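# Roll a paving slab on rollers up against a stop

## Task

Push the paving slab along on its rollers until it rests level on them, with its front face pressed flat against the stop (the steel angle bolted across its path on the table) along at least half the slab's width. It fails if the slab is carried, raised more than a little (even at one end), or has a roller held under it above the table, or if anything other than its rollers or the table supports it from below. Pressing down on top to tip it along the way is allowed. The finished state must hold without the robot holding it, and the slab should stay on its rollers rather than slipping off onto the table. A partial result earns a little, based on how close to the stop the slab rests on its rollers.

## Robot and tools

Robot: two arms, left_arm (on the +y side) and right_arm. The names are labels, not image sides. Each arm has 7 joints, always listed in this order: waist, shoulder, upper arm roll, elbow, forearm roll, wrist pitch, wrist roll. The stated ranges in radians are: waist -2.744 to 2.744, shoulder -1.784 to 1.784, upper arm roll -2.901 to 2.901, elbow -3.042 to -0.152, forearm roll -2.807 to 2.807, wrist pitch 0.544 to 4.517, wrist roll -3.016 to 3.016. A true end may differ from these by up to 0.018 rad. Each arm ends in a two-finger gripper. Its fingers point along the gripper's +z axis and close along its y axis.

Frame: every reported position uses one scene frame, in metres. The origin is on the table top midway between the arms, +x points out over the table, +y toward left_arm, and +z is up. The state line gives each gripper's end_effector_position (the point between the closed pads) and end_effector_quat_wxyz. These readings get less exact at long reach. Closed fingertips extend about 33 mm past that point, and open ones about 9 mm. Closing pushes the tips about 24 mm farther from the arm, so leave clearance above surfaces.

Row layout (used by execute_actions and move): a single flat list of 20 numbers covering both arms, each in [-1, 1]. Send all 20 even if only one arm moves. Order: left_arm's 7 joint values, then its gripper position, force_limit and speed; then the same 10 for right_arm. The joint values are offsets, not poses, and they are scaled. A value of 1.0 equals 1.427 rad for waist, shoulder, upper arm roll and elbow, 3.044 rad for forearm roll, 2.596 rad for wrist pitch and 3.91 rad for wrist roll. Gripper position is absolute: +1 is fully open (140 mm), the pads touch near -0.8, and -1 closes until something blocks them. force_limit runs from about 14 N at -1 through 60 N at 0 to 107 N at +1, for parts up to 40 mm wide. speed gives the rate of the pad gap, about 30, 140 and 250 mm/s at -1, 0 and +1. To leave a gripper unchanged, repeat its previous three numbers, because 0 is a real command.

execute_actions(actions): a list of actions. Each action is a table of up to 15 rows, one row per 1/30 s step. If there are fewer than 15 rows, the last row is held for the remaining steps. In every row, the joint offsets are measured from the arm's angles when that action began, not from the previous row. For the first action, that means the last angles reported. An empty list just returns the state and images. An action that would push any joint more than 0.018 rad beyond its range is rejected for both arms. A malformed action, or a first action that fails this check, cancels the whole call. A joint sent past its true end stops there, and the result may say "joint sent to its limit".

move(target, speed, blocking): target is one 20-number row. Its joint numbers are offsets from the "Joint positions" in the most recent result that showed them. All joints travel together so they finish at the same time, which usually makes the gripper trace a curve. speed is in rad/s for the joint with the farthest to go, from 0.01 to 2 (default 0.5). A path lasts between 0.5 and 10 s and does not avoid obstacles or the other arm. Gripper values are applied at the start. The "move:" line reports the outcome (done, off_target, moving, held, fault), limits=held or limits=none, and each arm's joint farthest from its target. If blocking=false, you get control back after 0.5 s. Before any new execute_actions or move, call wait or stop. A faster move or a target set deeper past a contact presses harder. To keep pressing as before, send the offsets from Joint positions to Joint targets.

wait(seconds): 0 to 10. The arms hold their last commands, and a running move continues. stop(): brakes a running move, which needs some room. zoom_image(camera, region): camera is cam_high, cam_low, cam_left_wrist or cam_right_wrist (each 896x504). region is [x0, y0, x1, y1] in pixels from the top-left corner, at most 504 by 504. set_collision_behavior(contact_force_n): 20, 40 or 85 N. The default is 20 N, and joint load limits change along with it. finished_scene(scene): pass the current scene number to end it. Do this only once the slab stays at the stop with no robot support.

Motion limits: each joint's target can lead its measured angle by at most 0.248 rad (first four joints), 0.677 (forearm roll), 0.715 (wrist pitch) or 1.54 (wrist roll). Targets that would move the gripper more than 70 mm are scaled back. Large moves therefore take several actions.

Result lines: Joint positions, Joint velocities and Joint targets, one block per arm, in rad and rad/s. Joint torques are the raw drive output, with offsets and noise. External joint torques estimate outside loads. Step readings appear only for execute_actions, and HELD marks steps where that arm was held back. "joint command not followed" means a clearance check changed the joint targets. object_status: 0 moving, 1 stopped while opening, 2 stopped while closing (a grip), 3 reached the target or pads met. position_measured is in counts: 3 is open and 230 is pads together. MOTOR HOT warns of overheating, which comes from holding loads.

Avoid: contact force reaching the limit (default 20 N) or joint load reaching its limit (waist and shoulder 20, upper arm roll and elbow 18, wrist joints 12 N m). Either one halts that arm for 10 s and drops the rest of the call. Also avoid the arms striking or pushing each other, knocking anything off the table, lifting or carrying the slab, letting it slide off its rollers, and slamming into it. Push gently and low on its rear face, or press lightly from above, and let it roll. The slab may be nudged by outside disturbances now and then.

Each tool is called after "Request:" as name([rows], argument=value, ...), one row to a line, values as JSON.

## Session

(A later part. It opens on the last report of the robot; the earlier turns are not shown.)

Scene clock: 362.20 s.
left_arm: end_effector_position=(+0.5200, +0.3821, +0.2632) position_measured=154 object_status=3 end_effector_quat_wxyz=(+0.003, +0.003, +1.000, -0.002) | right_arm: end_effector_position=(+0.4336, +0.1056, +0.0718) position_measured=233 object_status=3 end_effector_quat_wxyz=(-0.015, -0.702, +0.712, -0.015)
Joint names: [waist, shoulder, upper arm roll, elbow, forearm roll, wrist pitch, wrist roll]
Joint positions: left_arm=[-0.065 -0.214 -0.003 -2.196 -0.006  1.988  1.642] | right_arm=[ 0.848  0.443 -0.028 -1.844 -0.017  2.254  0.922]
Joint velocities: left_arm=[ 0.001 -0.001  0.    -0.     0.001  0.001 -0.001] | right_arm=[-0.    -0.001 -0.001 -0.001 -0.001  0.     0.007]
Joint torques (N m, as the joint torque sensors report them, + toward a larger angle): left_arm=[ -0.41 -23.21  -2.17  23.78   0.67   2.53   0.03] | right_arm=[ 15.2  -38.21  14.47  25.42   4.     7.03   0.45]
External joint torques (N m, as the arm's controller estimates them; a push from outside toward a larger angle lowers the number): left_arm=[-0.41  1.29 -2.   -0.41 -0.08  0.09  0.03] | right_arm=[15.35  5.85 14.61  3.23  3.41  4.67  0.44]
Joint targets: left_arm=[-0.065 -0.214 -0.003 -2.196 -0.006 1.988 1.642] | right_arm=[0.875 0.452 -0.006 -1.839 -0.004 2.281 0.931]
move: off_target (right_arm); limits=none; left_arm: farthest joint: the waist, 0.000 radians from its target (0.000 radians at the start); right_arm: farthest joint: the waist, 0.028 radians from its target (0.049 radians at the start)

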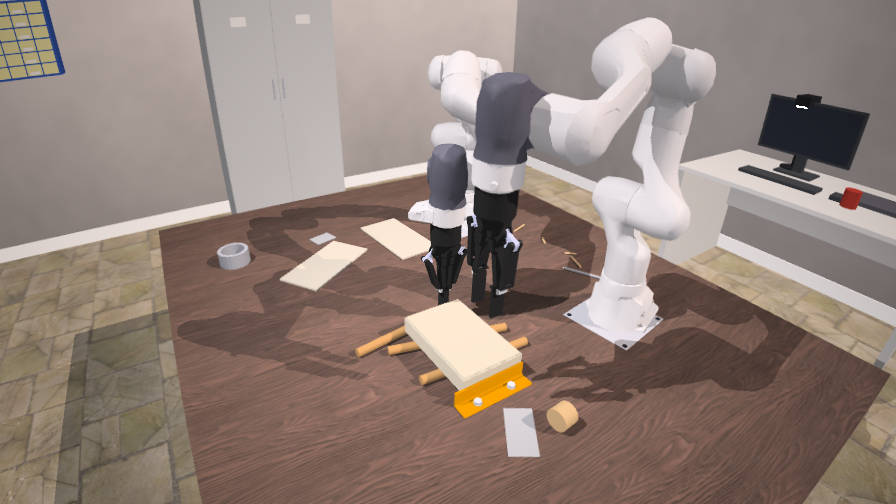

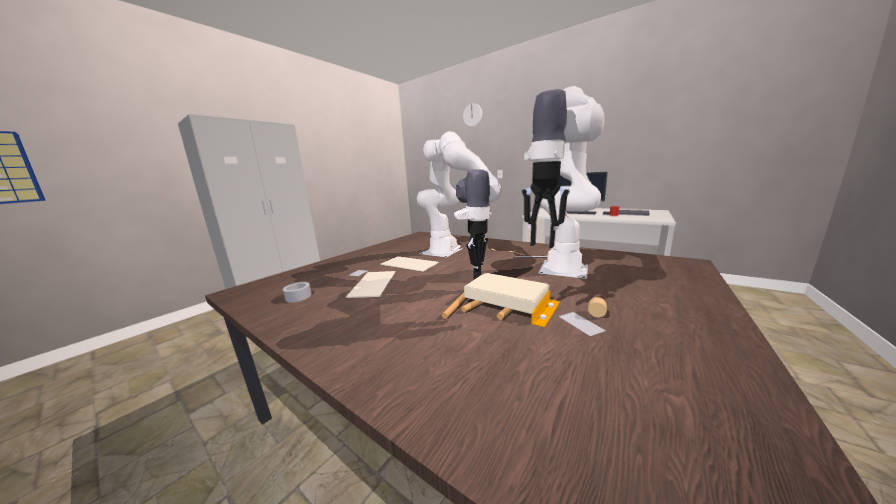

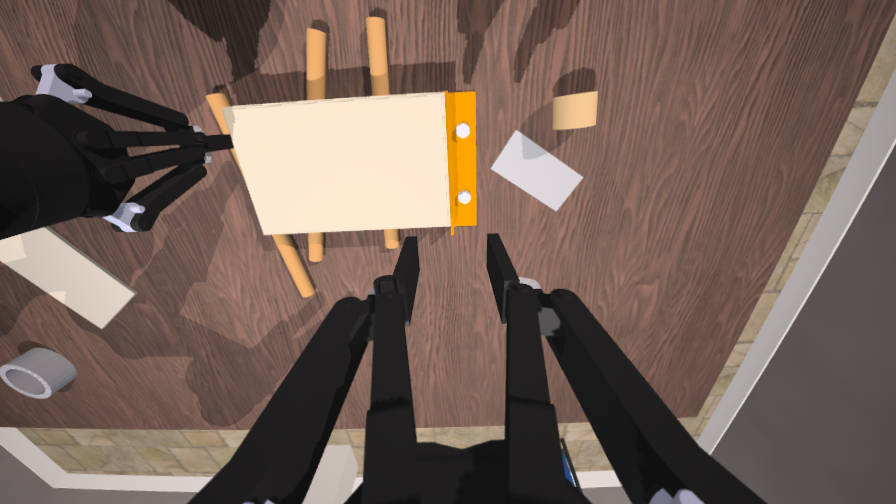

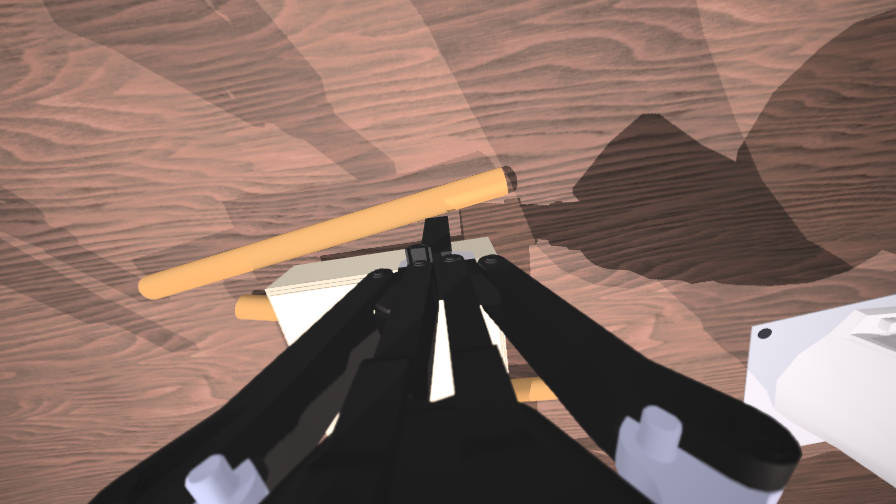

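Request:
move(target=[0,0,0,0,0,0,0,-0.2,0.5,-0.5,-0.06,-0.03,0,0,0,-0.016,0,-1,0,0], speed=0.1)

Request:
zoom_image(camera="cam_left_wrist", region=[380,70,520,250])

Scene clock: 370.97 s.
left_arm: end_effector_position=(+0.5200, +0.3821, +0.2632) position_measured=154 object_status=3 end_effector_quat_wxyz=(+0.003, +0.003, +1.000, -0.002) | right_arm: end_effector_position=(+0.4718, +0.0690, +0.0948) position_measured=233 object_status=3 end_effector_quat_wxyz=(-0.014, -0.671, +0.741, -0.014)
Joint names: [waist, shoulder, upper arm roll, elbow, forearm roll, wrist pitch, wrist roll]
Joint positions: left_arm=[-0.065 -0.214 -0.003 -2.196 -0.006  1.988  1.642] | right_arm=[ 0.764  0.402 -0.028 -1.844 -0.018  2.215  0.924]
Joint velocities: left_arm=[ 0.002  0.001 -0.001  0.001 -0.001  0.    -0.   ] | right_arm=[ 0.     0.001 -0.     0.001  0.    -0.004  0.001]
Joint torques (N m, as the joint torque sensors report them, + toward a larger angle): left_arm=[ -0.53 -23.09  -1.9   23.72   0.64   2.47   0.08] | right_arm=[ -1.05 -43.77  -0.74  21.89   0.63   2.21  -0.03]
External joint torques (N m, as the arm's controller estimates them; a push from outside toward a larger angle lowers the number): left_arm=[-0.56  1.26 -1.74 -0.4  -0.11  0.04  0.08] | right_arm=[-1.02 -0.47 -0.71 -0.71  0.02 -0.16 -0.03]
Joint targets: left_arm=[-0.065 -0.214 -0.003 -2.196 -0.006 1.988 1.642] | right_arm=[0.762 0.400 -0.028 -1.844 -0.017 2.212 0.922]
move: done; limits=none; left_arm: farthest joint: the waist, 0.000 radians from its target (0.000 radians at the start); right_arm: farthest joint: the wrist pitch, 0.003 radians from its target (0.041 radians at the start)

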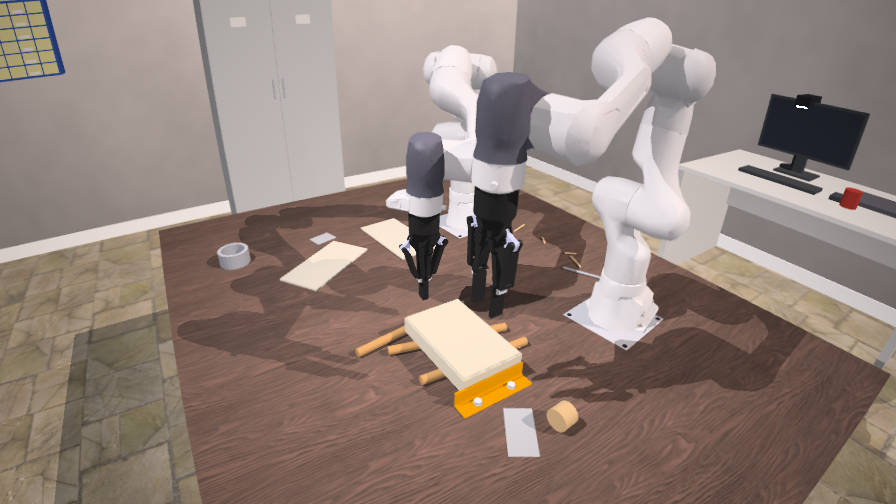

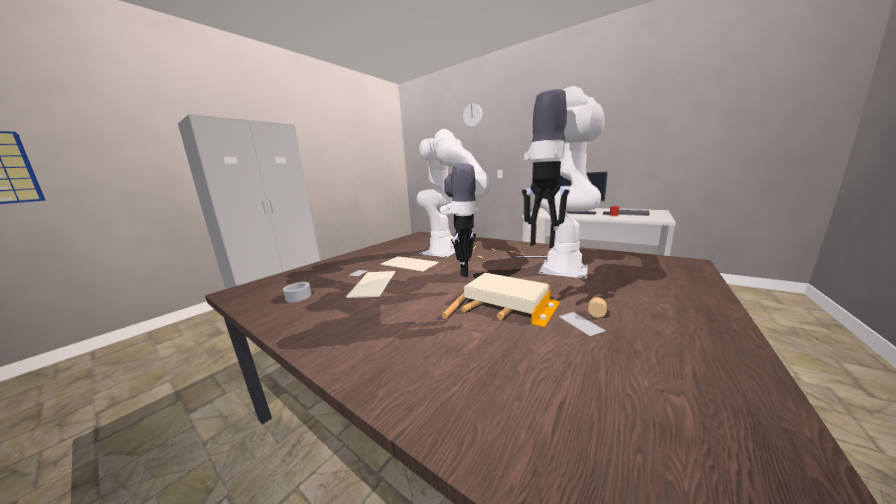

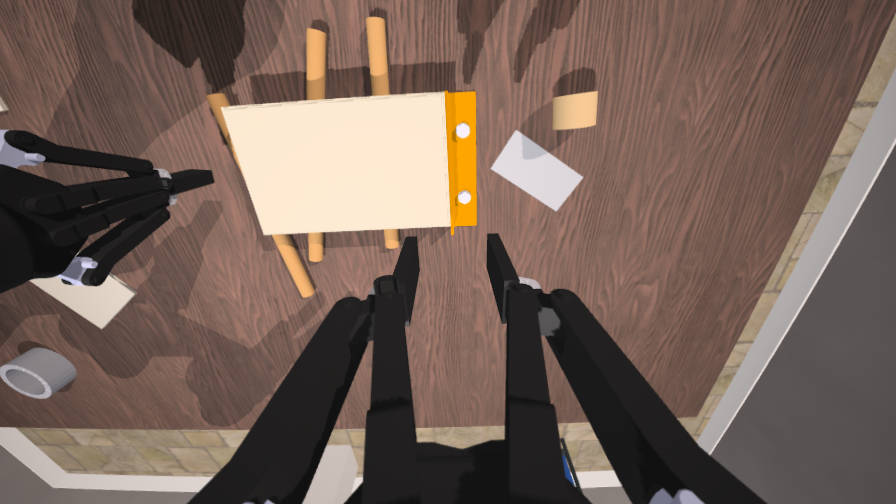

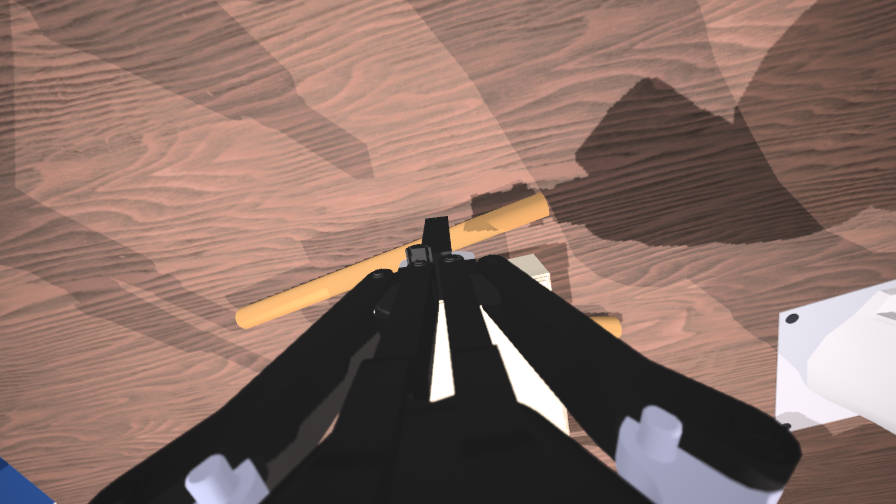

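Region (380, 70, 520, 250) of cam_left_wrist's 896x504 image, scaled by 2.800, with more detail than that image has.

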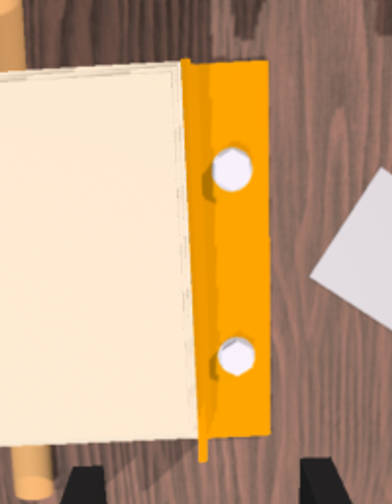

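Request:
finished_scene(scene=1)

The scene is finished: the task was done.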